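# Sort three cart parcels into matching mail-stop trays

## Task

Take each of the three parcels off the cart and place it in the letter tray whose mail stop code matches its own, fully within that tray's walls. Every tray has to remain on the desk or counter it started on. At the end the gripper must have released everything and the robot must have backed away; nothing may count as done if the robot is what holds it in place. The robot must not tip over or finish leaning, or the task fails.

## Robot and tools

ROBOT. A Hello Robot Stretch 3: a two-wheeled differential base (0.33 m long, 0.34 m wide), a vertical mast carrying a lift, and a single telescoping arm that sticks out to the robot's RIGHT side. The arm cannot reach forward; to move the gripper fore and aft you drive the base. The base spins about a point midway between the drive wheels, 0.05 m behind its front edge. Stowed (arm in, wrist folded) the robot sweeps a 0.28 m radius circle when turning; an unfolded level wrist reaches beyond that.

FRAMES. Base frame: origin on the floor between the drive wheels, x forward, y left, z up. hand_pose is reported in it, located where the closed fingertips meet; with wrist joints at zero its x points up, y back toward the mast, z toward the rear. Odometry frame is the base frame at the start of the scene; base_odometry counts wheel rotation only, so slip shows as travel. Heading is positive to the left, range -3.142 to 3.142.

TOOLS.
execute_actions: argument "actions" is a list of zero or one action; optional "cameras" picks which images come back (head_camera, nav_camera, wrist_camera, all; omitted/null/["all"] gives all, [] gives none). An empty list only returns state and pictures. One action may hold "base", "joints", and optionally "contact_limits"; its motions start together.
- "base" holds exactly one command, both relative to where the base last reported itself: {"translate_m": d}, a straight drive of d metres, forward positive, -1 to 1; or {"rotate_rad": d}, an in-place turn of d radians, counter-clockwise (left) positive, -3.2 to 3.2. No sideways motion.
- "joints" is a single object keyed by joint name, each value an absolute target: lift_m 0 to 1.1 (arm height on the mast); arm_m 0 to 0.52 (extension); wrist_yaw_rad -1.345 to 4.42 (0 along the arm, positive swings toward the front, 3.0 is folded over the base); wrist_pitch_rad -1.57 to 0.451 (0 level, negative tips fingertips downward); wrist_roll_rad -2.911 to 2.911 (0 fingers side by side); gripper_m -0.089 to 0.179 (larger is more open; the real fingertip gap is about 0.007 less when nearly shut and 0.025 less fully open, zero below 0.007); head_pan_rad -3.953 to 1.73 (0 forward, positive left, -1.57 looks along the arm); head_tilt_rad -1.53 to 0.419 (negative looks down). Completion tolerances: lift/arm/gripper ±0.004, wrist yaw/roll and head ±0.02, pitch ±0.05. A joint or base left out may keep pushing toward its previous target.
- "contact_limits" accepts only arm_m: a motor_effort percent (1 to 100) at which the arm motion halts with contact_stop (negative sense when retracting). Small values are gentle but can stop instantly. Values over the maximum are trimmed.
Any unknown key or out-of-range number rejects the whole call with no motion. An action runs at most 15 s. If a result reports a stop, the rest of that reply's motion calls are skipped.
wait: {"seconds": 0 to 10}; commands nothing new, returns state and images.
zoom_image: {"camera", "region": [x0, y0, x1, y1]} in pixels of that camera's latest full image, origin top-left, at most 504 by 504.
finished_scene: {"scene": n}; ends the scene irreversibly after the last command has been held, reports success and gives the next task. Replying with no tool call ends everything.

RESULT LINES. base_status / joint_status: how each motion ended. "done" for the base only means wheels turned the commanded amount. "off_target": stopped short and may still be pushing. After contact_stop, time_out or torque_fault the old target is dropped; an arm or lift that contact-stopped goes slack until recommanded (a slack lift may sink under load or keep pressing). on_its_own covers uncommanded joints; "held at" is the held target, not the position. motor_effort: percent of maximum, positive toward higher joint values, peak in brackets; readings carry sizeable fixed and random error; an effort outside its rest range suggests pushing or carrying; positive wheel effort pushes forward. lidar_m: 12 distances in 30 degree sectors from the base origin, first straight ahead, counting counter-clockwise (4th left, 7th behind, 10th right); scan plane 0.17 m high, range 0.15 to 12 m, '-' means nothing seen; misses glass, thin legs, tabletops, and can be blocked by the mast or low robot parts. wrist_depth_mm (45 to 1000) and head_depth_mm (280 to 4000, image sideways): 7x7 grids of median depth. base_tilt in degrees (forward and right positive, a few degrees of fixed offset). turned_by_wheels and turned_by_imu give rotation since the last result. contact_limits line shows limit in force, default and maximum.

CAMERAS. head_camera and nav_camera move with head pan/tilt; wrist_camera rides on the gripper. Calibration given (OpenCV style, T_world_to_cam maps base frame to camera) is approximate; wrist camera pose error grows with arm extension.

GRIPPING. Command gripper_m below the object's width to grasp (lower squeezes harder, but the stall guard can ease off and let heavy items slip; send a different value to re-squeeze). Release by opening at least 0.02 past where contact occurred. Neither reading nor status confirms a grasp; check images.

SAFETY. Fold or unfold the wrist (yaw to 3.0) only with lift_m 0.32 to 0.95, wrist_pitch_rad -0.4 and roll near 0; once folded the lift may go down to 0.25. Keep pitch at -0.5 or lower when yaw is below -0.4. Fast base speed (0.30 m/s, 1.9 rad/s) needs lift_m under 0.30, arm_m under 0.03, wrist_yaw_rad over 2.54; otherwise 0.10 m/s and 0.63 rad/s. Pushing the arm into something solid with the gripper above about 0.45 m can tip the robot, especially with a raised contact limit or a repeated push. Don't drive while holding or pressing on something immovable, and avoid snagging furniture, especially in reverse. If tilted, back out the last move in small steps, free the gripper, and lower the lift to about 0.2. Wrist and head have no contact stop; hard pushing can switch a wrist servo off for 10 s (torque_fault). Avoid drops, slams and hard hits. Loose objects may occasionally be nudged by outside forces. The simulation keeps running during thinking, and shorter robot motion time is better.

Each tool is called after ">>>" as name(argument=value, ...) on one line, values as JSON.

## Session

>>> execute_actions(actions=[])

Scene clock: 0.00 s.
base_odometry: x=+0.000 y=+0.000 heading=+0.000 (m, m, rad; odometry frame)
turned_by_wheels: +0.000 (rad since the last result)
turned_by_imu: +0.000 (rad since the last result)
base_tilt: forward=+1.1 right=-0.6 (deg)
lidar_m: 1.65 1.32 1.41 1.95 2.03 2.03 2.17 1.96 1.77 1.81 1.77 1.88
head_depth_mm: 1695 2172 2116 2122 2106 2100 2017 / 1695 2030 2010 1996 1965 1949 1934 / 1691 1905 1904 1862 1827 1841 1808 / 1687 1807 1786 1753 1729 1745 1709 / 1682 1711 1691 1676 1652 1644 1638 / 1604 1613 1618 1584 1567 1549 1533 / 1536 1525 1521 1508 1495 1417 1323
base_status: not commanded
joint_positions: lift_m=+0.528 arm_m=+0.002 wrist_yaw_rad=+3.098 wrist_pitch_rad=-0.430 wrist_roll_rad=+0.001 gripper_m=+0.037 head_pan_rad=+0.004 head_tilt_rad=-0.006
joint_status: not commanded
motor_effort: left_wheel=+0 right_wheel=+0 lift_m=+35 arm_m=+0 wrist_yaw_rad=+0 wrist_pitch_rad=+5 wrist_roll_rad=+0 gripper_m=+0 head_pan_rad=-1 head_tilt_rad=+2 (%)
hand_pose: x=-0.0116 y=+0.0759 z=+0.5379 quat_wxyz=(+0.166, +0.694, +0.136, +0.687) (m; base frame)
wrist_depth_mm: - - - - - - - / - - - - - - - / - - - - - - - / - - - - - - - / 898 891 - - - - - / 755 767 - 824 844 843 905 / 665 670 693 703 714 738 737
pictures: head_camera (sideways: a quarter turn clockwise sets it upright), nav_camera (sideways: a quarter turn counterclockwise sets it upright), wrist_camera
Images, in order (width x height): head_camera 896x504, nav_camera 672x504, wrist_camera 644x364.

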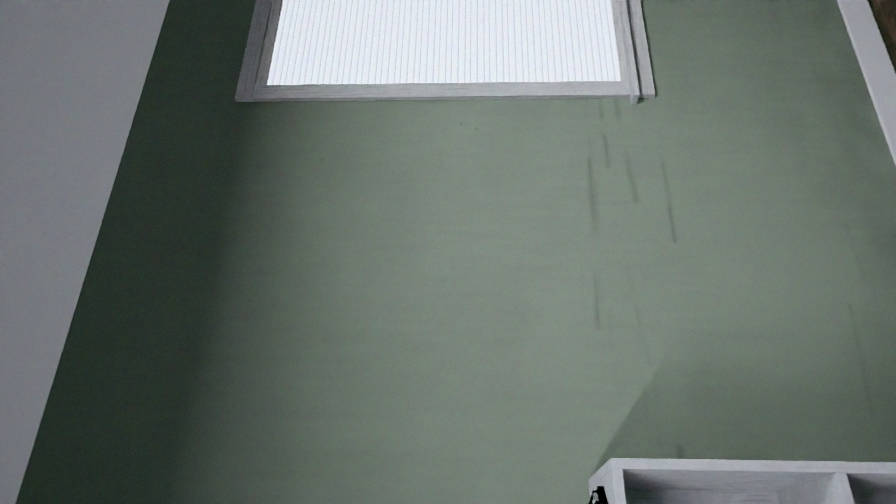

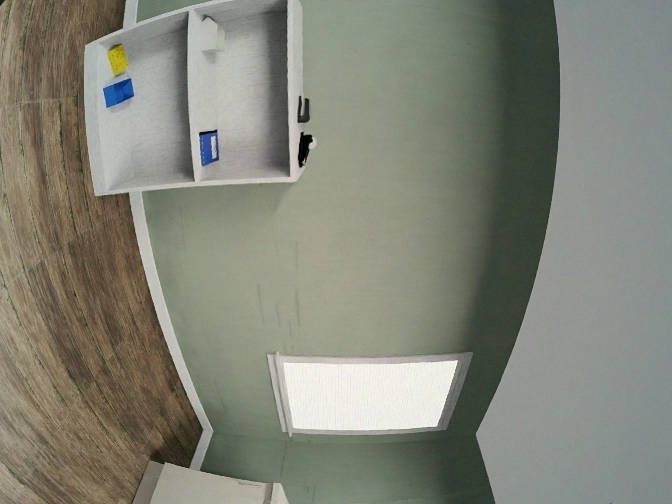

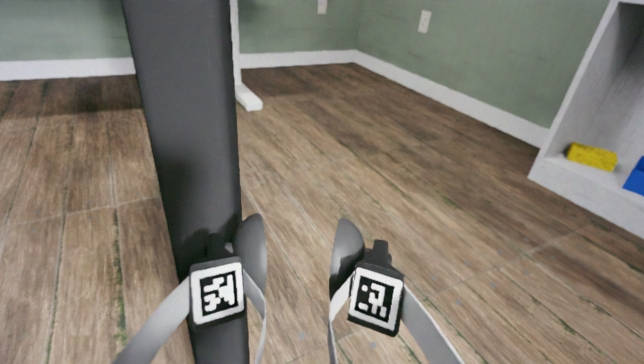

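>>> execute_actions(actions=[{"joints":{"head_pan_rad":-1.2,"head_tilt_rad":-0.45}}], cameras=["head_camera","nav_camera"])

>>> execute_actions(actions=[{"joints":{"head_pan_rad":-2.6}}], cameras=["head_camera","nav_camera"])

>>> execute_actions(actions=[{"joints":{"head_pan_rad":-3.9}}], cameras=["head_camera","nav_camera"])

Scene clock: 5.87 s.
base_odometry: x=+0.000 y=+0.000 heading=+0.000 (m, m, rad; odometry frame)
turned_by_wheels: +0.000 (rad since the last result)
turned_by_imu: +0.000 (rad since the last result)
base_tilt: forward=+1.0 right=-0.3 (deg)
lidar_m: 1.66 1.33 1.41 1.96 2.03 2.03 2.16 1.97 1.77 1.81 1.77 1.88
head_depth_mm: 2071 2256 2048 1956 2189 1700 1377 / 2062 2195 2038 1952 2053 1706 1363 / 2057 2191 1909 1895 2062 1687 1359 / 2035 2163 1942 1877 2023 1696 1362 / 2011 2184 2004 1851 1995 1688 1354 / 1980 2126 1823 1828 1974 1692 1360 / 1973 2117 1809 1794 1950 1686 1354
base_status: not commanded
joint_positions: lift_m=+0.528 arm_m=+0.002 wrist_yaw_rad=+3.098 wrist_pitch_rad=-0.430 wrist_roll_rad=+0.001 gripper_m=+0.037 head_pan_rad=-1.193 head_tilt_rad=-0.444
joint_status: all done
motor_effort: left_wheel=+0(0) right_wheel=+0(0) lift_m=+34(35) arm_m=-1(1) wrist_yaw_rad=+1(1) wrist_pitch_rad=+5(5) wrist_roll_rad=+0(0) gripper_m=+0(0) head_pan_rad=-4(51) head_tilt_rad=-4(37) (%)
hand_pose: x=-0.0116 y=+0.0759 z=+0.5379 quat_wxyz=(+0.166, +0.694, +0.136, +0.687) (m; base frame)
wrist_depth_mm: - - - - - - - / - - - - - - - / - - - - - - - / - - - - - - - / 892 919 - - - - - / 746 764 - 793 839 859 856 / 669 677 703 695 718 723 754
pictures: head_camera (sideways: a quarter turn clockwise sets it upright), nav_camera (sideways: a quarter turn counterclockwise sets it upright)
camera_calibration (this result's frames):
head_camera: T_world_to_cam=[[-0.144274, 0.370837, -0.917423, 1.21255], [0.936063, 0.351797, -0.00500369, 0.00327776], [0.320891, -0.859488, -0.397882, 0.47356], [0, 0, 0, 1]] pos_world=[0.01991, -0.0437915, 1.30086]
nav_camera: T_world_to_cam=[[0.169677, -0.409209, 0.896525, -1.12521], [-0.92016, -0.391516, -0.00455241, 0.0665819], [0.352867, -0.824174, -0.442969, 0.531387], [0, 0, 0, 1]] pos_world=[0.0646797, 0.00357818, 1.24447]
Images, in order (width x height): head_camera 896x504, nav_camera 672x504.

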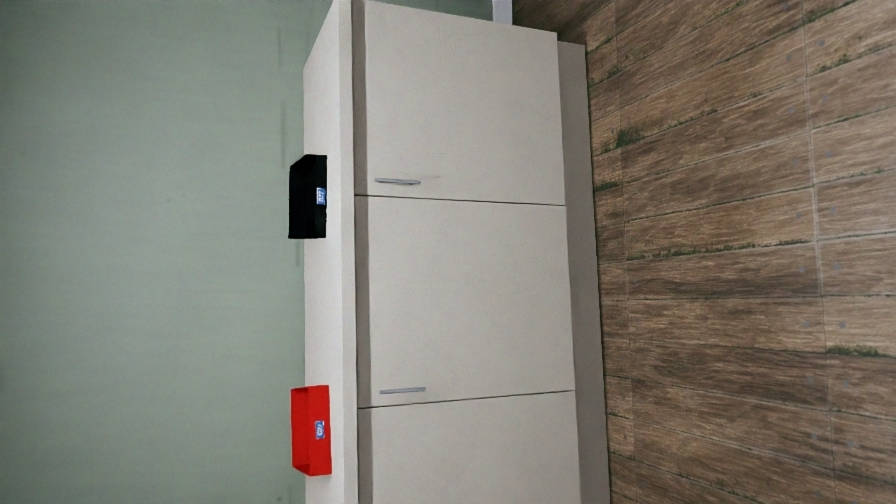

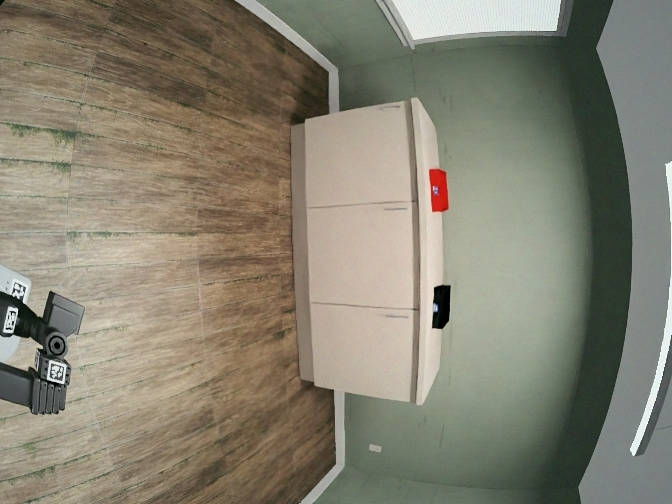

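Scene clock: 7.13 s.
base_odometry: x=+0.000 y=+0.000 heading=+0.000 (m, m, rad; odometry frame)
turned_by_wheels: +0.000 (rad since the last result)
turned_by_imu: +0.000 (rad since the last result)
base_tilt: forward=+1.0 right=-0.4 (deg)
lidar_m: 1.65 1.33 1.41 1.96 2.02 2.03 2.17 1.96 1.77 1.81 1.77 1.88
head_depth_mm: 1779 1898 2014 2168 2294 1702 1368 / 1781 1888 2039 2225 2275 1689 1363 / 1798 1899 2058 2252 2259 1695 1366 / 1812 1938 2089 2265 2242 1688 1351 / 1819 1960 2084 2287 2248 1699 1354 / 1842 1969 2141 2244 2209 1684 1360 / 1872 1967 2127 2053 2124 1668 1347
base_status: not commanded
joint_positions: lift_m=+0.528 arm_m=+0.002 wrist_yaw_rad=+3.098 wrist_pitch_rad=-0.430 wrist_roll_rad=+0.001 gripper_m=+0.037 head_pan_rad=-2.593 head_tilt_rad=-0.444
joint_status: all done
motor_effort: left_wheel=+0(0) right_wheel=+1(0) lift_m=+34(34) arm_m=-1(1) wrist_yaw_rad=+1(0) wrist_pitch_rad=+5(5) wrist_roll_rad=+0(0) gripper_m=+0(0) head_pan_rad=-5(51) head_tilt_rad=-4(4) (%)
hand_pose: x=-0.0116 y=+0.0759 z=+0.5379 quat_wxyz=(+0.166, +0.694, +0.136, +0.687) (m; base frame)
wrist_depth_mm: - - - - - - - / - - - - - - - / - - - - - - - / - - - - - - - / 875 921 - - - - - / 745 787 - 802 860 870 885 / 659 665 705 707 703 745 750
pictures: head_camera (sideways: a quarter turn clockwise sets it upright), nav_camera (sideways: a quarter turn counterclockwise sets it upright)
camera_calibration (this result's frames):
head_camera: T_world_to_cam=[[0.341154, 0.205345, -0.917304, 1.20943], [0.505771, -0.862653, -0.00500921, 0.00590973], [-0.792344, -0.462237, -0.398155, 0.480706], [0, 0, 0, 1]] pos_world=[-0.0347069, -0.0210516, 1.30084]
nav_camera: T_world_to_cam=[[-0.374645, -0.236897, 0.896393, -1.12172], [-0.542207, 0.840232, -0.00455963, 0.0642858], [-0.752098, -0.487739, -0.443236, 0.538475], [0, 0, 0, 1]] pos_world=[0.0195968, -0.0571103, 1.24446]
Images, in order (width x height): head_camera 896x504, nav_camera 672x504.

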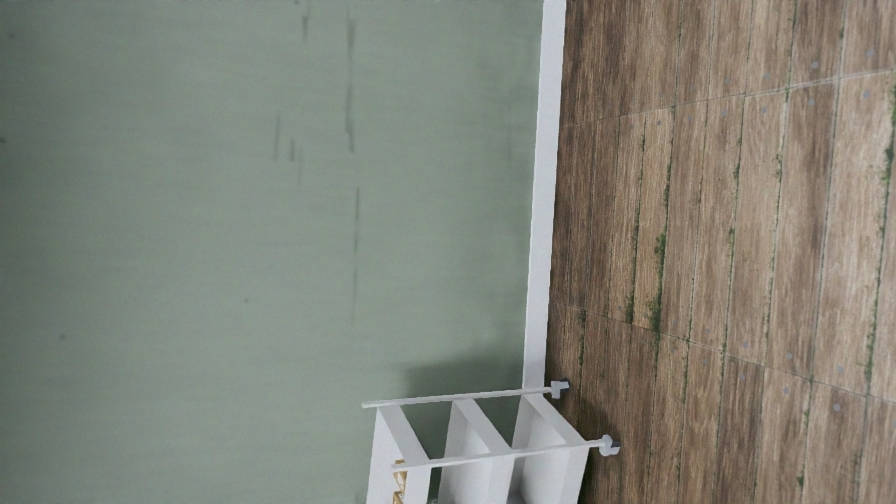

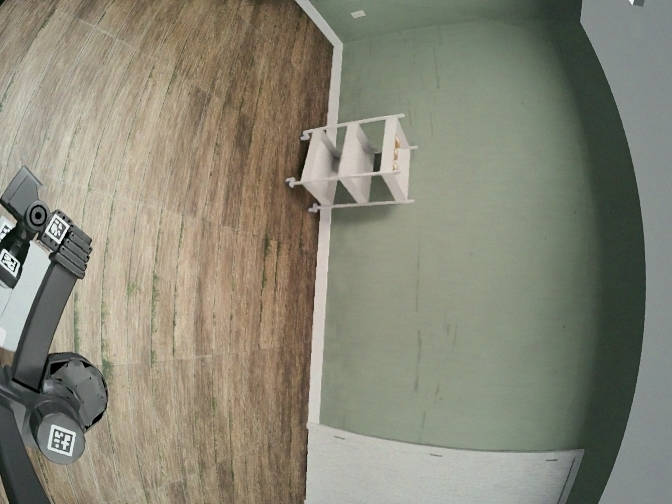

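Scene clock: 8.37 s.
base_odometry: x=+0.000 y=+0.000 heading=+0.000 (m, m, rad; odometry frame)
turned_by_wheels: +0.000 (rad since the last result)
turned_by_imu: +0.000 (rad since the last result)
base_tilt: forward=+0.9 right=-0.3 (deg)
lidar_m: 1.65 1.32 1.40 1.96 2.03 2.02 2.16 1.96 1.77 1.82 1.77 1.88
head_depth_mm: - - - - - - - / - - - - - - - / 2033 2180 2307 2545 2252 1700 1371 / 2095 2256 2438 2217 2248 1701 1365 / 2225 2388 2546 2738 2244 1708 1356 / 2297 2485 2678 2880 2258 1689 1354 / 2377 2589 2783 2958 2236 1684 1361
base_status: not commanded
joint_positions: lift_m=+0.528 arm_m=+0.002 wrist_yaw_rad=+3.098 wrist_pitch_rad=-0.430 wrist_roll_rad=+0.001 gripper_m=+0.037 head_pan_rad=-3.893 head_tilt_rad=-0.444
joint_status: all done
motor_effort: left_wheel=+0(0) right_wheel=+0(0) lift_m=+34(34) arm_m=-1(1) wrist_yaw_rad=+1(1) wrist_pitch_rad=+5(5) wrist_roll_rad=+0(0) gripper_m=+0(0) head_pan_rad=-4(52) head_tilt_rad=-4(4) (%)
hand_pose: x=-0.0116 y=+0.0759 z=+0.5379 quat_wxyz=(+0.166, +0.694, +0.136, +0.687) (m; base frame)
wrist_depth_mm: - - - - - - - / - - - - - - - / - - - - - - - / - - - - - - - / 888 877 - - - - - / 758 786 - 812 849 864 873 / 663 671 688 707 707 738 767
pictures: head_camera (sideways: a quarter turn clockwise sets it upright), nav_camera (sideways: a quarter turn counterclockwise sets it upright)
camera_calibration (this result's frames):
head_camera: T_world_to_cam=[[0.289147, -0.273814, -0.917289, 1.20973], [-0.695918, -0.718104, -0.00500991, 0.013241], [-0.657337, 0.639807, -0.39819, 0.479927], [0, 0, 0, 1]] pos_world=[-0.0251005, 0.0336884, 1.30084]
nav_camera: T_world_to_cam=[[-0.328507, 0.297643, 0.896377, -1.12198], [0.664568, 0.747214, -0.00456054, 0.0569256], [-0.671143, 0.594205, -0.44327, 0.538024], [0, 0, 0, 1]] pos_world=[-0.045317, -0.0282838, 1.24446]
Images, in order (width x height): head_camera 896x504, nav_camera 672x504.

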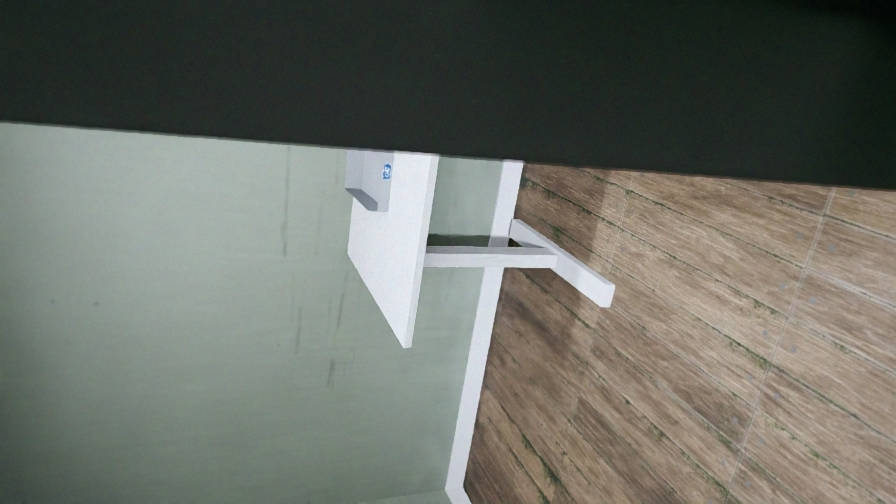

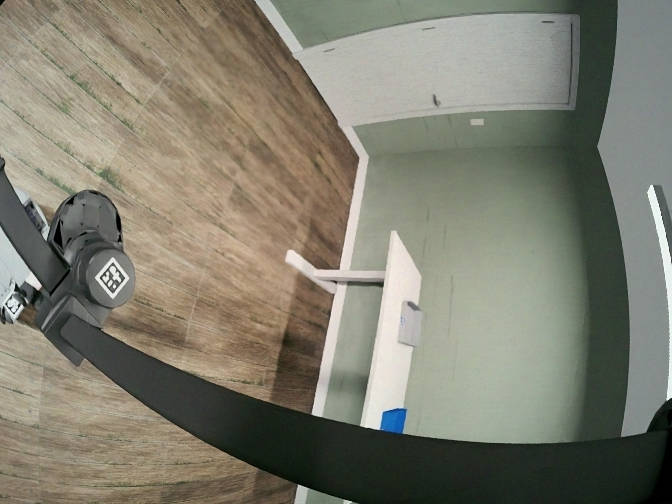

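>>> zoom_image(camera="head_camera", region=[340, 140, 420, 220])

>>> execute_actions(actions=[{"joints":{"head_pan_rad":-2.2,"lift_m":0.28}}], cameras=["head_camera"])

Region (340, 140, 420, 220) of head_camera's 896x504 image, scaled by 6.300, with more detail than that image has.

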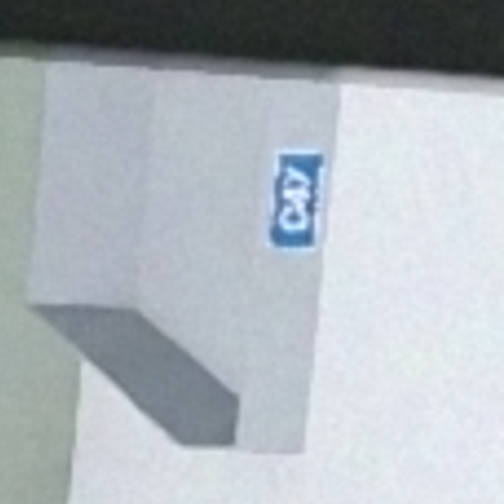

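Scene clock: 14.77 s.
base_odometry: x=+0.000 y=+0.000 heading=+0.000 (m, m, rad; odometry frame)
turned_by_wheels: +0.000 (rad since the last result)
turned_by_imu: +0.000 (rad since the last result)
base_tilt: forward=+1.1 right=-0.5 (deg)
lidar_m: 1.65 1.32 1.40 1.95 2.03 2.03 2.16 1.96 1.77 1.81 1.77 1.88
head_depth_mm: 1770 1875 1981 2123 2170 1703 1367 / 1846 1954 2079 2245 2272 1710 1358 / 1928 2062 2200 2273 2231 1700 1361 / 2012 2160 2306 2177 2134 1704 1371 / 2127 2295 2441 2597 2220 1691 1354 / 2238 2449 2653 2837 2259 1690 1350 / 2362 2585 2830 3014 2225 1686 1353
base_status: not commanded
joint_positions: lift_m=+0.280 arm_m=+0.002 wrist_yaw_rad=+3.098 wrist_pitch_rad=-0.431 wrist_roll_rad=+0.001 gripper_m=+0.037 head_pan_rad=-2.207 head_tilt_rad=-0.444
joint_status: all done
motor_effort: left_wheel=+0(0) right_wheel=+0(0) lift_m=+28(32) arm_m=+0(1) wrist_yaw_rad=+0(1) wrist_pitch_rad=+5(5) wrist_roll_rad=+0(0) gripper_m=+0(0) head_pan_rad=+5(51) head_tilt_rad=-4(4) (%)
hand_pose: x=-0.0116 y=+0.0758 z=+0.2899 quat_wxyz=(+0.167, +0.694, +0.136, +0.687) (m; base frame)
wrist_depth_mm: - - - - - - - / - - - - - - - / 846 880 936 - - - - / 668 683 727 741 776 805 839 / 555 566 - 610 629 650 675 / 477 494 - 527 530 542 555 / - - - - 443 463 477
pictures: head_camera (sideways: a quarter turn clockwise sets it upright)
camera_calibration (this result's frames):
head_camera: T_world_to_cam=[[0.23889, 0.318609, -0.917289, 1.21003], [0.793093, -0.60908, -0.00500991, 0.00415796], [-0.560298, -0.726299, -0.39819, 0.479335], [0, 0, 0, 1]] pos_world=[-0.0237926, -0.0348541, 1.30084]
Images, in order (width x height): head_camera 896x504.

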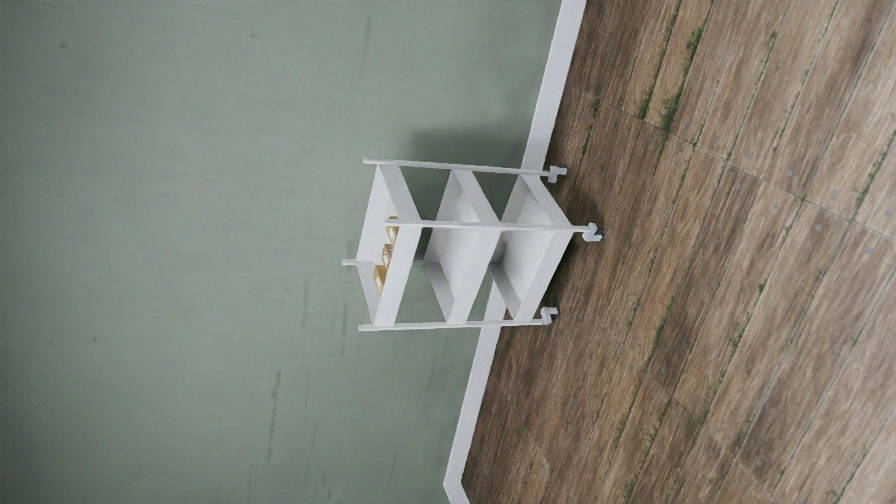

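>>> execute_actions(actions=[{"base":{"rotate_rad":-1.97},"joints":{"head_pan_rad":-2.35,"head_tilt_rad":-0.3}}], cameras=["head_camera"])

Scene clock: 34.70 s.
base_odometry: x=+0.000 y=+0.000 heading=-1.970 (m, m, rad; odometry frame)
turned_by_wheels: -1.970 (rad since the last result)
turned_by_imu: -1.954 (rad since the last result)
base_tilt: forward=+1.1 right=-0.5 (deg)
lidar_m: 1.88 1.78 1.77 1.92 1.32 1.38 1.84 1.96 2.03 2.49 2.13 1.77
head_depth_mm: 2093 2197 2290 2449 2541 2021 1527 / 2077 2196 2281 2345 2450 1978 1535 / 2066 2172 2264 2153 2526 2002 1539 / 2061 2160 2274 2298 2522 2002 1524 / 2028 2154 2270 2283 2476 1982 1535 / 2016 2136 2208 2187 2443 1976 1520 / 2013 2098 2203 2248 2432 1985 1520
base_status: done
joint_positions: lift_m=+0.280 arm_m=+0.002 wrist_yaw_rad=+3.098 wrist_pitch_rad=-0.431 wrist_roll_rad=+0.001 gripper_m=+0.037 head_pan_rad=-2.343 head_tilt_rad=-0.309
joint_status: all done
motor_effort: left_wheel=+1(7) right_wheel=-2(7) lift_m=+28(28) arm_m=-1(1) wrist_yaw_rad=+1(1) wrist_pitch_rad=+5(5) wrist_roll_rad=+0(0) gripper_m=+0(0) head_pan_rad=-5(24) head_tilt_rad=+5(25) (%)
hand_pose: x=-0.0116 y=+0.0757 z=+0.2899 quat_wxyz=(+0.167, +0.694, +0.136, +0.687) (m; base frame)
wrist_depth_mm: - - - - - - - / - - - - - - - / 838 874 953 - - - - / 657 688 728 744 774 816 816 / 560 568 - 622 626 645 675 / 480 500 - 524 532 537 562 / - - - - 446 460 472
pictures: head_camera (sideways: a quarter turn clockwise sets it upright)
camera_calibration (this result's frames):
head_camera: T_world_to_cam=[[0.19092, 0.191892, -0.962667, 1.26957], [0.702698, -0.711484, -0.00246054, 0.00139104], [-0.685394, -0.675994, -0.270678, 0.314152], [0, 0, 0, 1]] pos_world=[-0.0280459, -0.0302652, 1.30721]
Images, in order (width x height): head_camera 896x504.

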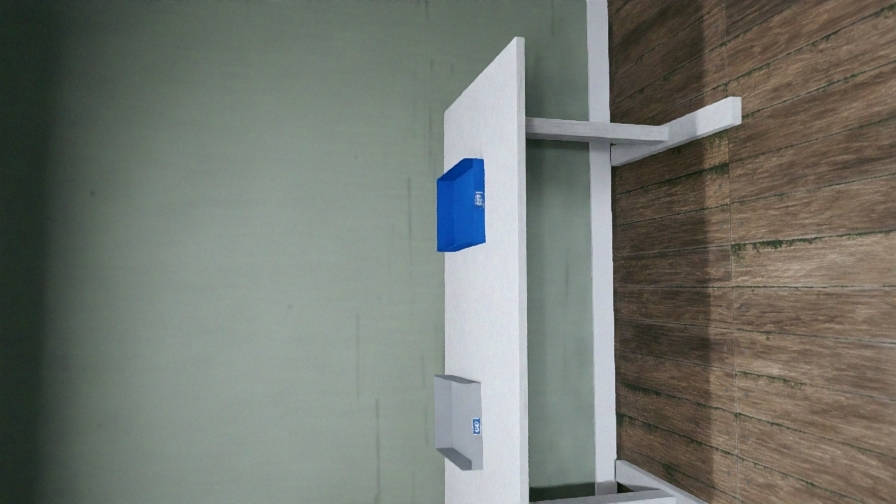

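>>> zoom_image(camera="head_camera", region=[450, 170, 510, 230])

>>> execute_actions(actions=[{"base":{"translate_m":1.0},"joints":{"head_pan_rad":1.2,"head_tilt_rad":-0.3}}], cameras=["head_camera"])

Region (450, 170, 510, 230) of head_camera's 896x504 image, scaled by 8.400, with more detail than that image has.

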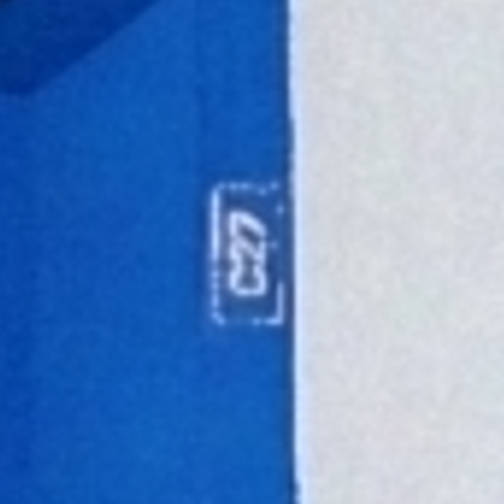

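Scene clock: 46.10 s.
base_odometry: x=-0.389 y=-0.921 heading=-1.970 (m, m, rad; odometry frame)
turned_by_wheels: +0.000 (rad since the last result)
turned_by_imu: +0.003 (rad since the last result)
base_tilt: forward=+1.0 right=-0.3 (deg)
lidar_m: 1.60 1.11 1.11 1.25 2.35 2.09 2.37 2.85 2.58 1.65 1.22 0.89
head_depth_mm: 1409 1479 1548 1561 1083 1137 1209 / 1462 1537 1590 1547 1130 1188 1262 / 1513 1583 1658 1539 1164 1235 1299 / 1574 1660 1727 1500 1217 1295 1387 / 1639 1715 1817 1526 1271 1346 1435 / 1694 1772 1887 1529 1338 1409 1479 / 1762 1855 1963 1490 1388 1469 1534
base_status: done
joint_positions: lift_m=+0.280 arm_m=+0.002 wrist_yaw_rad=+3.098 wrist_pitch_rad=-0.431 wrist_roll_rad=+0.001 gripper_m=+0.037 head_pan_rad=+1.193 head_tilt_rad=-0.309
joint_status: all done
motor_effort: left_wheel=+1(8) right_wheel=-2(5) lift_m=+28(28) arm_m=-1(1) wrist_yaw_rad=+1(1) wrist_pitch_rad=+5(5) wrist_roll_rad=+0(0) gripper_m=+0(1) head_pan_rad=+4(51) head_tilt_rad=+6(7) (%)
hand_pose: x=-0.0116 y=+0.0757 z=+0.2899 quat_wxyz=(+0.167, +0.694, +0.136, +0.687) (m; base frame)
wrist_depth_mm: - - - - - 944 831 / - - - - - - 861 / 830 871 934 - - - 949 / 679 701 732 752 759 824 857 / 553 571 - 619 618 648 671 / 476 497 - 525 531 535 553 / - - - - 445 466 469
pictures: head_camera (sideways: a quarter turn clockwise sets it upright)
camera_calibration (this result's frames):
head_camera: T_world_to_cam=[[-0.102438, -0.250531, -0.962674, 1.27137], [-0.922264, 0.386552, -0.00246005, 0.0113027], [0.37274, 0.887588, -0.270654, 0.307665], [0, 0, 0, 1]] pos_world=[0.0259818, 0.0410686, 1.30721]
Images, in order (width x height): head_camera 896x504.

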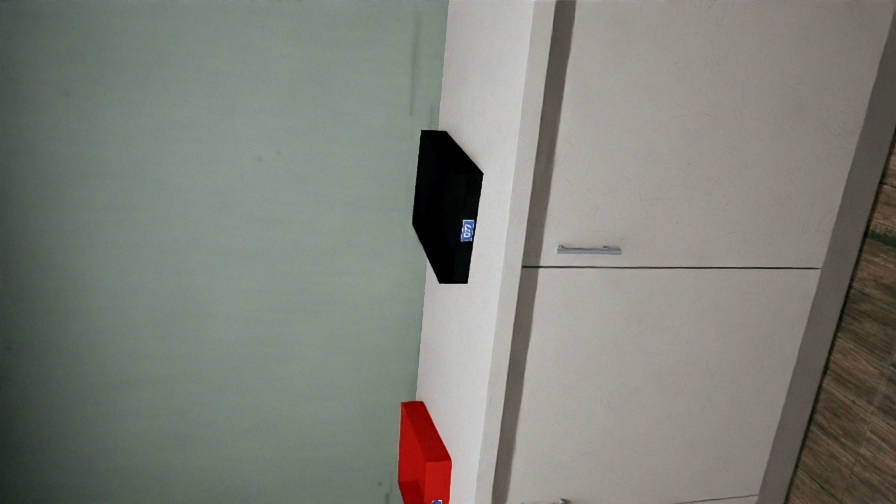

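>>> zoom_image(camera="head_camera", region=[440, 200, 500, 260])

>>> execute_actions(actions=[{"base":{"translate_m":0.58},"joints":{"head_pan_rad":-1.0,"head_tilt_rad":-0.8}}], cameras=[])

>>> execute_actions(actions=[{"base":{"rotate_rad":0.58},"joints":{"head_pan_rad":-1.57,"head_tilt_rad":-0.85}}], cameras=["head_camera"])

Region (440, 200, 500, 260) of head_camera's 896x504 image, scaled by 8.400, with more detail than that image has.

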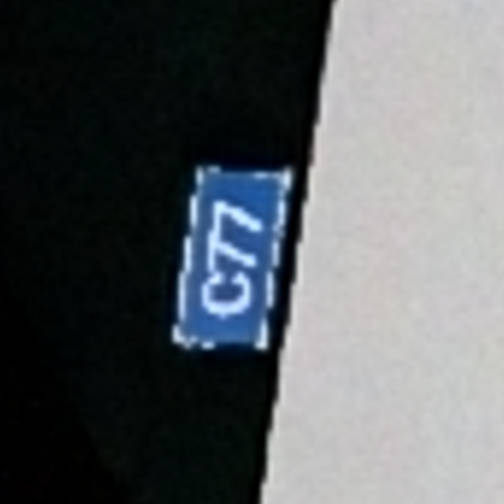

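Scene clock: 54.90 s.
base_odometry: x=-0.614 y=-1.456 heading=-1.970 (m, m, rad; odometry frame)
turned_by_wheels: +0.000 (rad since the last result)
turned_by_imu: +0.002 (rad since the last result)
base_tilt: forward=+1.0 right=-0.3 (deg)
lidar_m: 1.12 1.32 0.76 0.82 1.33 2.61 2.85 3.01 2.07 0.57 0.54 0.55
head_depth_mm: 914 1054 1240 1495 1574 1323 1148 / 892 1021 1168 942 940 1289 1136 / 868 989 1104 895 1022 1187 1137 / 839 961 1062 920 1015 1202 1132 / 823 927 1032 888 1015 1193 1131 / 799 901 1006 899 996 1231 1130 / 777 875 1001 1151 1402 1292 1126
base_status: done
joint_positions: lift_m=+0.280 arm_m=+0.002 wrist_yaw_rad=+3.098 wrist_pitch_rad=-0.431 wrist_roll_rad=+0.001 gripper_m=+0.037 head_pan_rad=-0.993 head_tilt_rad=-0.791
joint_status: all done
motor_effort: left_wheel=+1(6) right_wheel=-1(5) lift_m=+28(28) arm_m=-1(1) wrist_yaw_rad=+1(0) wrist_pitch_rad=+5(5) wrist_roll_rad=+0(0) gripper_m=+0(0) head_pan_rad=-5(51) head_tilt_rad=-5(43) (%)
hand_pose: x=-0.0116 y=+0.0757 z=+0.2899 quat_wxyz=(+0.167, +0.694, +0.136, +0.687) (m; base frame)
wrist_depth_mm: - - - 854 726 931 - / - - - 941 785 - - / 852 874 923 957 901 - - / 665 701 721 735 769 797 833 / 564 574 - 617 630 642 675 / 472 492 - 523 533 544 549 / - - - - 449 461 477
pictures: none
No camera images: the call's "cameras" was empty. Leave "cameras" out to get every camera's image.

Scene clock: 56.50 s.
base_odometry: x=-0.614 y=-1.456 heading=-1.390 (m, m, rad; odometry frame)
turned_by_wheels: +0.580 (rad since the last result)
turned_by_imu: +0.576 (rad since the last result)
base_tilt: forward=+1.0 right=-0.4 (deg)
lidar_m: 1.31 0.76 0.84 1.46 2.78 2.94 3.42 1.89 0.56 0.54 0.56 1.15
head_depth_mm: 920 1069 1283 1575 1513 1286 1120 / 900 1033 1183 874 1407 1285 1127 / 877 1009 1103 820 1060 1210 1121 / 855 976 1054 823 1058 1221 1117 / 832 947 1010 819 1055 1226 1115 / 813 926 1012 861 1054 1245 1107 / 793 896 1036 1206 1410 1267 1110
base_status: done
joint_positions: lift_m=+0.280 arm_m=+0.002 wrist_yaw_rad=+3.098 wrist_pitch_rad=-0.431 wrist_roll_rad=+0.001 gripper_m=+0.037 head_pan_rad=-1.563 head_tilt_rad=-0.840
joint_status: all done
motor_effort: left_wheel=-1(5) right_wheel=+3(8) lift_m=+29(28) arm_m=-2(1) wrist_yaw_rad=+1(0) wrist_pitch_rad=+5(5) wrist_roll_rad=+0(0) gripper_m=+0(0) head_pan_rad=-4(46) head_tilt_rad=-7(16) (%)
hand_pose: x=-0.0116 y=+0.0757 z=+0.2899 quat_wxyz=(+0.167, +0.694, +0.136, +0.687) (m; base frame)
wrist_depth_mm: - - - - - 862 671 / - - - - - 867 670 / 861 869 927 - - 936 699 / 673 698 731 759 788 793 743 / 554 579 - 616 643 647 664 / 484 492 - 525 531 537 552 / - - - - 448 456 476
pictures: head_camera (sideways: a quarter turn clockwise sets it upright)
camera_calibration (this result's frames):
head_camera: T_world_to_cam=[[-0.00295619, 0.720836, -0.693099, 0.91922], [0.999905, -0.00721043, -0.0117638, 0.0116848], [-0.0134773, -0.693068, -0.720746, 0.895641], [0, 0, 0, 1]] pos_world=[0.00310451, -0.0417824, 1.28278]
Images, in order (width x height): head_camera 896x504.

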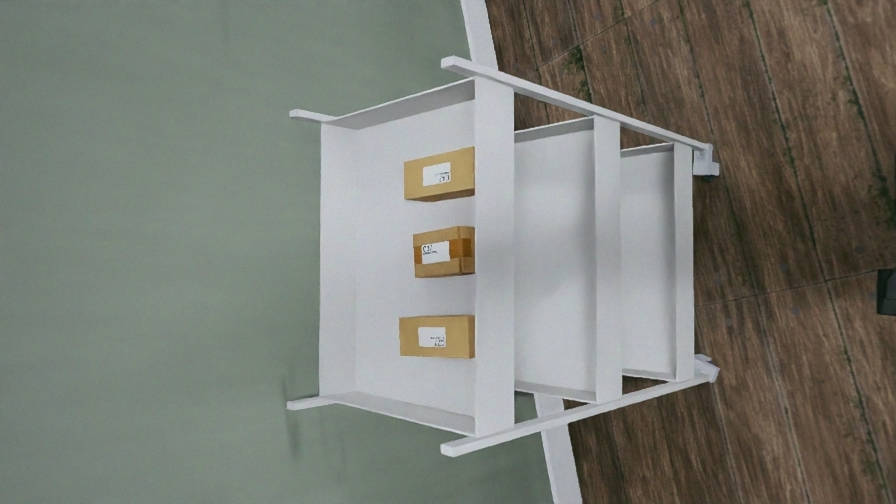

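>>> zoom_image(camera="head_camera", region=[350, 135, 590, 375])

>>> execute_actions(actions=[{"joints":{"lift_m":0.9,"wrist_pitch_rad":-0.4}}], cameras=[])

Region (350, 135, 590, 375) of head_camera's 896x504 image, scaled by 2.100, with more detail than that image has.

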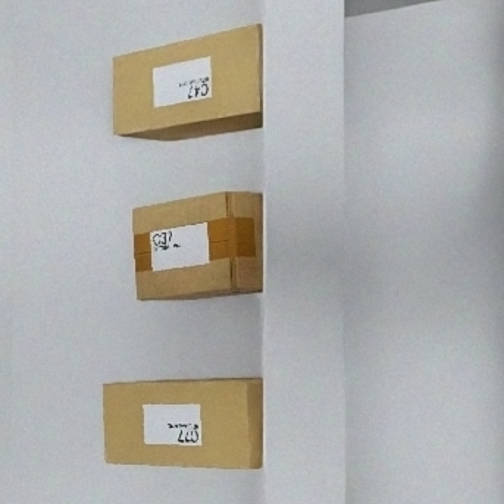

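Scene clock: 66.30 s.
base_odometry: x=-0.614 y=-1.456 heading=-1.390 (m, m, rad; odometry frame)
turned_by_wheels: +0.000 (rad since the last result)
turned_by_imu: -0.001 (rad since the last result)
base_tilt: forward=+0.9 right=-0.4 (deg)
lidar_m: 1.31 0.76 0.84 1.46 2.78 2.94 3.42 1.89 0.56 0.54 0.56 1.15
head_depth_mm: 929 1074 1290 1570 - - 1124 / 902 1034 1184 870 - - 1120 / 877 1002 1101 823 1087 - - / 855 974 1049 827 1080 - - / 832 943 1012 814 1080 - 1112 / 814 927 1014 864 1074 1263 1114 / 792 897 1038 1203 1412 1266 1113
base_status: not commanded
joint_positions: lift_m=+0.900 arm_m=+0.002 wrist_yaw_rad=+3.098 wrist_pitch_rad=-0.422 wrist_roll_rad=+0.001 gripper_m=+0.037 head_pan_rad=-1.563 head_tilt_rad=-0.840
joint_status: all done
motor_effort: left_wheel=-1(2) right_wheel=+3(3) lift_m=+40(44) arm_m=-1(2) wrist_yaw_rad=+1(1) wrist_pitch_rad=+7(8) wrist_roll_rad=+0(0) gripper_m=+1(0) head_pan_rad=-5(4) head_tilt_rad=-7(7) (%)
hand_pose: x=-0.0115 y=+0.0769 z=+0.9116 quat_wxyz=(+0.163, +0.694, +0.133, +0.688) (m; base frame)
wrist_depth_mm: - - - - - - 918 / - - - - - 862 672 / - - - - - 893 693 / - - - - - 901 692 / - - - - - 910 700 / - - - - - 925 728 / - - - - - 950 817
pictures: none
No camera images: the call's "cameras" was empty. Leave "cameras" out to get every camera's image.

>>> execute_actions(actions=[{"joints":{"wrist_yaw_rad":0.0,"gripper_m":0.11}}], cameras=[])

>>> execute_actions(actions=[{"joints":{"wrist_pitch_rad":-1.57,"lift_m":1.0,"arm_m":0.25}}])

Scene clock: 76.33 s.
base_odometry: x=-0.614 y=-1.456 heading=-1.390 (m, m, rad; odometry frame)
turned_by_wheels: +0.000 (rad since the last result)
turned_by_imu: +0.000 (rad since the last result)
base_tilt: forward=+1.0 right=-0.3 (deg)
lidar_m: 1.31 0.76 0.84 1.45 2.77 2.94 3.43 1.89 0.56 0.54 0.56 1.15
head_depth_mm: 927 1077 1280 1579 - - 1081 / 902 1040 1188 876 - - 1077 / 874 1009 1101 859 - - 1078 / 854 981 1053 896 - - 1096 / 835 946 1012 843 1056 1215 1114 / 810 924 1013 864 1051 1239 1113 / 791 901 1031 1199 1407 1263 1108
base_status: not commanded
joint_positions: lift_m=+0.900 arm_m=+0.002 wrist_yaw_rad=+0.003 wrist_pitch_rad=-0.422 wrist_roll_rad=+0.001 gripper_m=+0.110 head_pan_rad=-1.563 head_tilt_rad=-0.840
joint_status: all done
motor_effort: left_wheel=-2(2) right_wheel=+3(2) lift_m=+40(40) arm_m=-2(0) wrist_yaw_rad=-2(1) wrist_pitch_rad=+8(7) wrist_roll_rad=+0(0) gripper_m=+0(81) head_pan_rad=-4(4) head_tilt_rad=-7(7) (%)
hand_pose: x=-0.0209 y=-0.3707 z=+0.9116 quat_wxyz=(+0.692, +0.149, -0.691, -0.147) (m; base frame)
wrist_depth_mm: 595 612 653 701 745 790 858 / 638 653 700 756 798 867 939 / 664 711 726 786 877 960 - / 717 741 655 671 701 - - / 761 672 498 515 550 - - / 827 - 410 422 425 - - / 907 - 677 671 701 - -
pictures: none
No camera images: the call's "cameras" was empty. Leave "cameras" out to get every camera's image.

Scene clock: 79.40 s.
base_odometry: x=-0.614 y=-1.456 heading=-1.390 (m, m, rad; odometry frame)
turned_by_wheels: +0.000 (rad since the last result)
turned_by_imu: +0.000 (rad since the last result)
base_tilt: forward=+1.0 right=-0.4 (deg)
lidar_m: 1.31 0.76 0.84 1.45 2.78 2.95 3.40 1.89 0.56 0.54 0.56 1.15
head_depth_mm: - 1099 1281 1563 1501 1287 1126 / - - 1180 872 1398 1280 1124 / - - 1115 821 1063 1214 1123 / 830 941 - 803 1062 1224 1114 / 829 948 1013 843 1050 1226 1118 / 810 920 1014 864 1057 1243 1115 / 791 898 1033 1197 1419 1260 1103
base_status: not commanded
joint_positions: lift_m=+1.000 arm_m=+0.250 wrist_yaw_rad=+0.001 wrist_pitch_rad=-1.564 wrist_roll_rad=+0.001 gripper_m=+0.110 head_pan_rad=-1.563 head_tilt_rad=-0.840
joint_status: all done
motor_effort: left_wheel=-2(1) right_wheel=+3(3) lift_m=+40(45) arm_m=+4(7) wrist_yaw_rad=+0(2) wrist_pitch_rad=-2(8) wrist_roll_rad=+0(0) gripper_m=+0(0) head_pan_rad=-4(4) head_tilt_rad=-6(6) (%)
hand_pose: x=-0.0216 y=-0.3724 z=+0.8821 quat_wxyz=(+0.502, +0.498, -0.502, -0.499) (m; base frame)
wrist_depth_mm: 916 451 580 341 333 338 - / 921 947 842 846 620 - - / 932 951 - - - - - / 968 - - - - - - / - - - - - - - / - - - - - - - / - - - - - - -
pictures: head_camera (sideways: a quarter turn clockwise sets it upright), nav_camera (sideways: a quarter turn counterclockwise sets it upright), wrist_camera
camera_calibration (this result's frames):
head_camera: T_world_to_cam=[[-0.00270201, 0.720837, -0.693099, 0.919218], [0.999902, -0.00756301, -0.0117638, 0.0116848], [-0.0137217, -0.693063, -0.720746, 0.895643], [0, 0, 0, 1]] pos_world=[0.00308978, -0.0417813, 1.28278]
nav_camera: T_world_to_cam=[[0.0124035, -0.754265, 0.656453, -0.811297], [-0.99951, -0.0282277, -0.0135482, 0.0787727], [0.0287491, -0.655963, -0.754245, 0.938299], [0, 0, 0, 1]] pos_world=[0.0618218, 0.00578053, 1.24135]
wrist_camera: T_world_to_cam=[[-0.996639, -0.0375866, 0.0727879, -0.111589], [-0.0275252, 0.990517, 0.134603, 0.289112], [-0.077157, 0.132147, -0.988223, 1.07899], [0, 0, 0, 1]] pos_world=[-0.0200048, -0.43315, 1.03549]
Images, in order (width x height): head_camera 896x504, nav_camera 672x504, wrist_camera 644x364.

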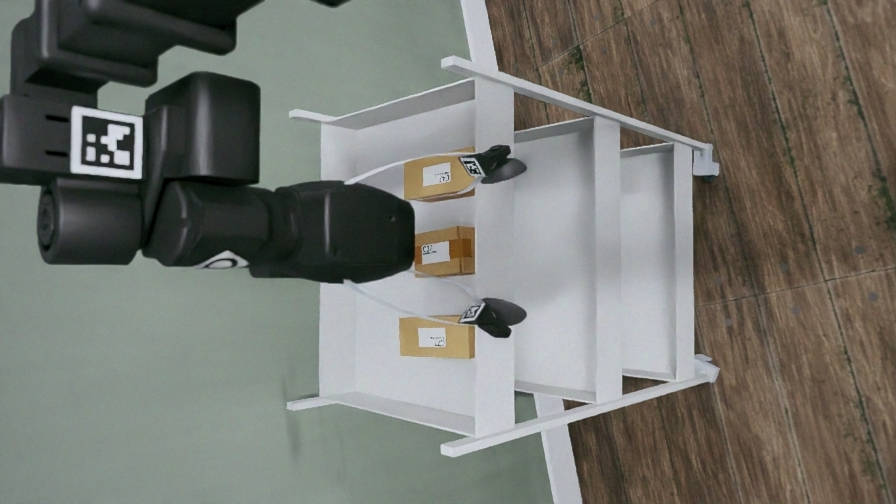

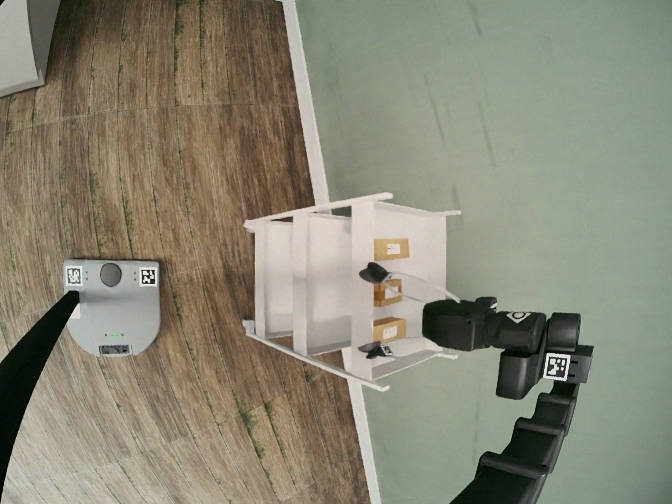

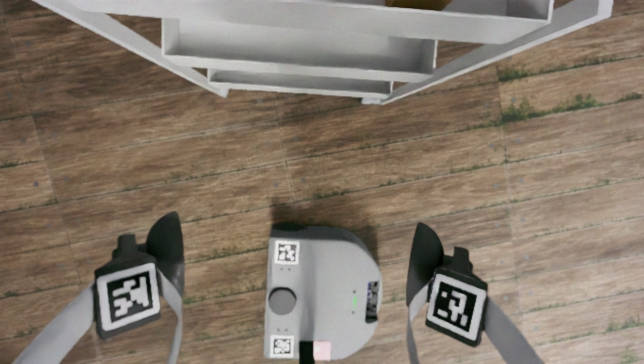

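>>> execute_actions(actions=[{"base":{"translate_m":0.12},"joints":{"wrist_pitch_rad":-1.25,"lift_m":0.92,"arm_m":0.41,"gripper_m":0.10}}], cameras=["head_camera","wrist_camera"])

Scene clock: 101.83 s.
base_odometry: x=-0.592 y=-1.574 heading=-1.390 (m, m, rad; odometry frame)
turned_by_wheels: +0.000 (rad since the last result)
turned_by_imu: +0.000 (rad since the last result)
base_tilt: forward=+0.9 right=-0.3 (deg)
lidar_m: 1.20 0.66 0.70 1.22 2.81 3.02 3.10 1.83 0.56 0.54 0.95 1.12
head_depth_mm: 896 1019 - - 1067 1283 1126 / 858 - 1025 833 1062 1224 1115 / 828 - 1078 830 1063 1224 1116 / 824 936 990 826 1055 1219 1114 / 810 920 1012 870 1248 1226 1119 / 788 897 1039 1242 1431 1274 1112 / 767 872 1006 1199 1416 1269 1107
base_status: done
joint_positions: lift_m=+0.920 arm_m=+0.410 wrist_yaw_rad=+0.001 wrist_pitch_rad=-1.257 wrist_roll_rad=+0.001 gripper_m=+0.100 head_pan_rad=-1.563 head_tilt_rad=-0.840
joint_status: all done
motor_effort: left_wheel=-1(1) right_wheel=+2(9) lift_m=+28(38) arm_m=+4(8) wrist_yaw_rad=+0(0) wrist_pitch_rad=+3(1) wrist_roll_rad=+0(0) gripper_m=+0(48) head_pan_rad=-4(4) head_tilt_rad=-6(7) (%)
hand_pose: x=-0.0216 y=-0.6107 z=+0.8077 quat_wxyz=(+0.572, +0.416, -0.572, -0.416) (m; base frame)
wrist_depth_mm: 483 502 333 336 345 352 359 / 600 620 323 329 335 346 349 / 771 788 313 321 328 332 338 / 920 912 306 262 317 321 331 / 898 877 300 253 296 289 269 / 850 - 292 247 298 287 262 / 838 245 276 283 270 281 263
pictures: head_camera (sideways: a quarter turn clockwise sets it upright), wrist_camera
camera_calibration (this result's frames):
head_camera: T_world_to_cam=[[-0.00269239, 0.720837, -0.693099, 0.919218], [0.999902, -0.00757637, -0.0117638, 0.0116848], [-0.0137309, -0.693063, -0.720746, 0.895643], [0, 0, 0, 1]] pos_world=[0.00308922, -0.0417813, 1.28278]
wrist_camera: T_world_to_cam=[[-0.996649, -0.0141361, 0.0805651, -0.107041], [-0.0277237, 0.985032, -0.170126, 0.777955], [-0.0769543, -0.17179, -0.982123, 0.846466], [0, 0, 0, 1]] pos_world=[-0.0199748, -0.62241, 0.972309]
Images, in order (width x height): head_camera 896x504, wrist_camera 644x364.

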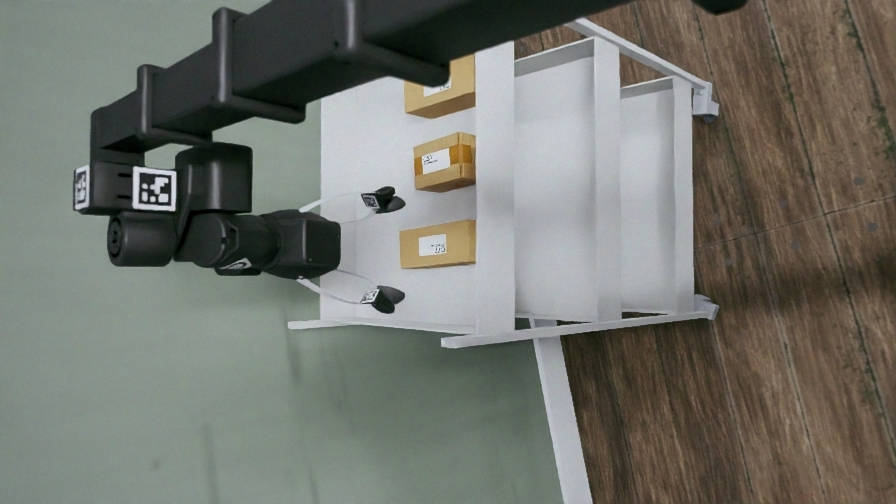

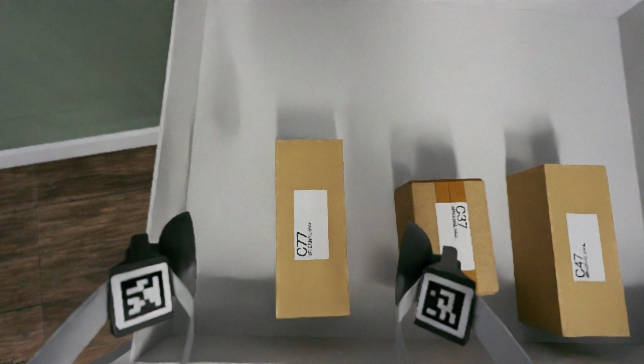

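>>> execute_actions(actions=[{"base":{"translate_m":-0.009},"joints":{"lift_m":0.86,"arm_m":0.43}}], cameras=["head_camera","wrist_camera"])

Scene clock: 113.80 s.
base_odometry: x=-0.594 y=-1.565 heading=-1.390 (m, m, rad; odometry frame)
turned_by_wheels: +0.000 (rad since the last result)
turned_by_imu: +0.000 (rad since the last result)
base_tilt: forward=+1.0 right=-0.4 (deg)
lidar_m: 1.20 0.67 0.72 1.24 2.80 3.00 3.11 1.83 0.56 0.53 0.96 1.12
head_depth_mm: 899 1046 1219 - - 1242 1107 / 879 987 - 851 1061 1218 1120 / 850 941 1025 814 1059 1226 1120 / 829 923 - 822 1055 1220 1119 / 808 921 1016 865 1055 1224 1118 / 786 897 1039 1239 1429 1276 1115 / 768 873 1011 1185 1404 1270 1106
base_status: done
joint_positions: lift_m=+0.860 arm_m=+0.430 wrist_yaw_rad=+0.001 wrist_pitch_rad=-1.257 wrist_roll_rad=+0.001 gripper_m=+0.100 head_pan_rad=-1.563 head_tilt_rad=-0.840
joint_status: all done
motor_effort: left_wheel=-1(5) right_wheel=+2(7) lift_m=+28(31) arm_m=+4(2) wrist_yaw_rad=+0(1) wrist_pitch_rad=+2(2) wrist_roll_rad=+0(0) gripper_m=+0(0) head_pan_rad=-4(5) head_tilt_rad=-6(6) (%)
hand_pose: x=-0.0216 y=-0.6308 z=+0.7477 quat_wxyz=(+0.572, +0.416, -0.572, -0.416) (m; base frame)
wrist_depth_mm: 455 237 267 271 281 284 291 / 561 240 261 265 272 280 285 / 739 224 255 260 265 270 276 / 836 229 245 201 257 261 236 / 816 213 240 195 247 205 216 / 785 - 233 191 243 200 216 / 796 224 229 186 237 198 214
pictures: head_camera (sideways: a quarter turn clockwise sets it upright), wrist_camera
camera_calibration (this result's frames):
head_camera: T_world_to_cam=[[-0.00269222, 0.720837, -0.693099, 0.919218], [0.999902, -0.0075766, -0.0117638, 0.0116848], [-0.0137311, -0.693063, -0.720746, 0.895643], [0, 0, 0, 1]] pos_world=[0.00308921, -0.0417813, 1.28278]
wrist_camera: T_world_to_cam=[[-0.996649, -0.0141145, 0.0805687, -0.10248], [-0.0277237, 0.984987, -0.170391, 0.787688], [-0.0769541, -0.172053, -0.982077, 0.783896], [0, 0, 0, 1]] pos_world=[-0.0199748, -0.642436, 0.912318]
Images, in order (width x height): head_camera 896x504, wrist_camera 644x364.

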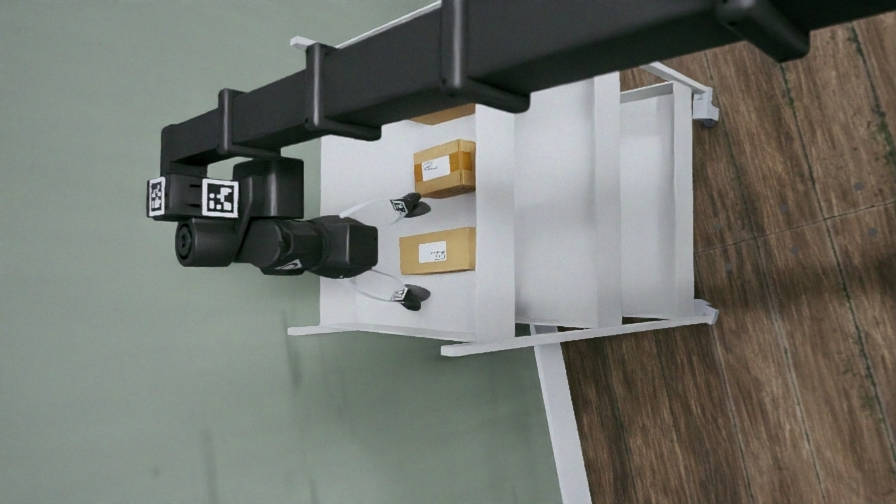

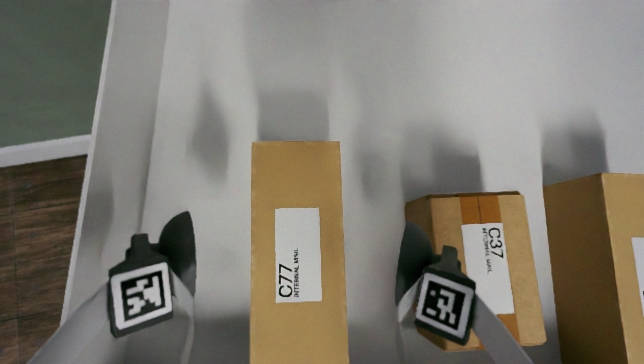

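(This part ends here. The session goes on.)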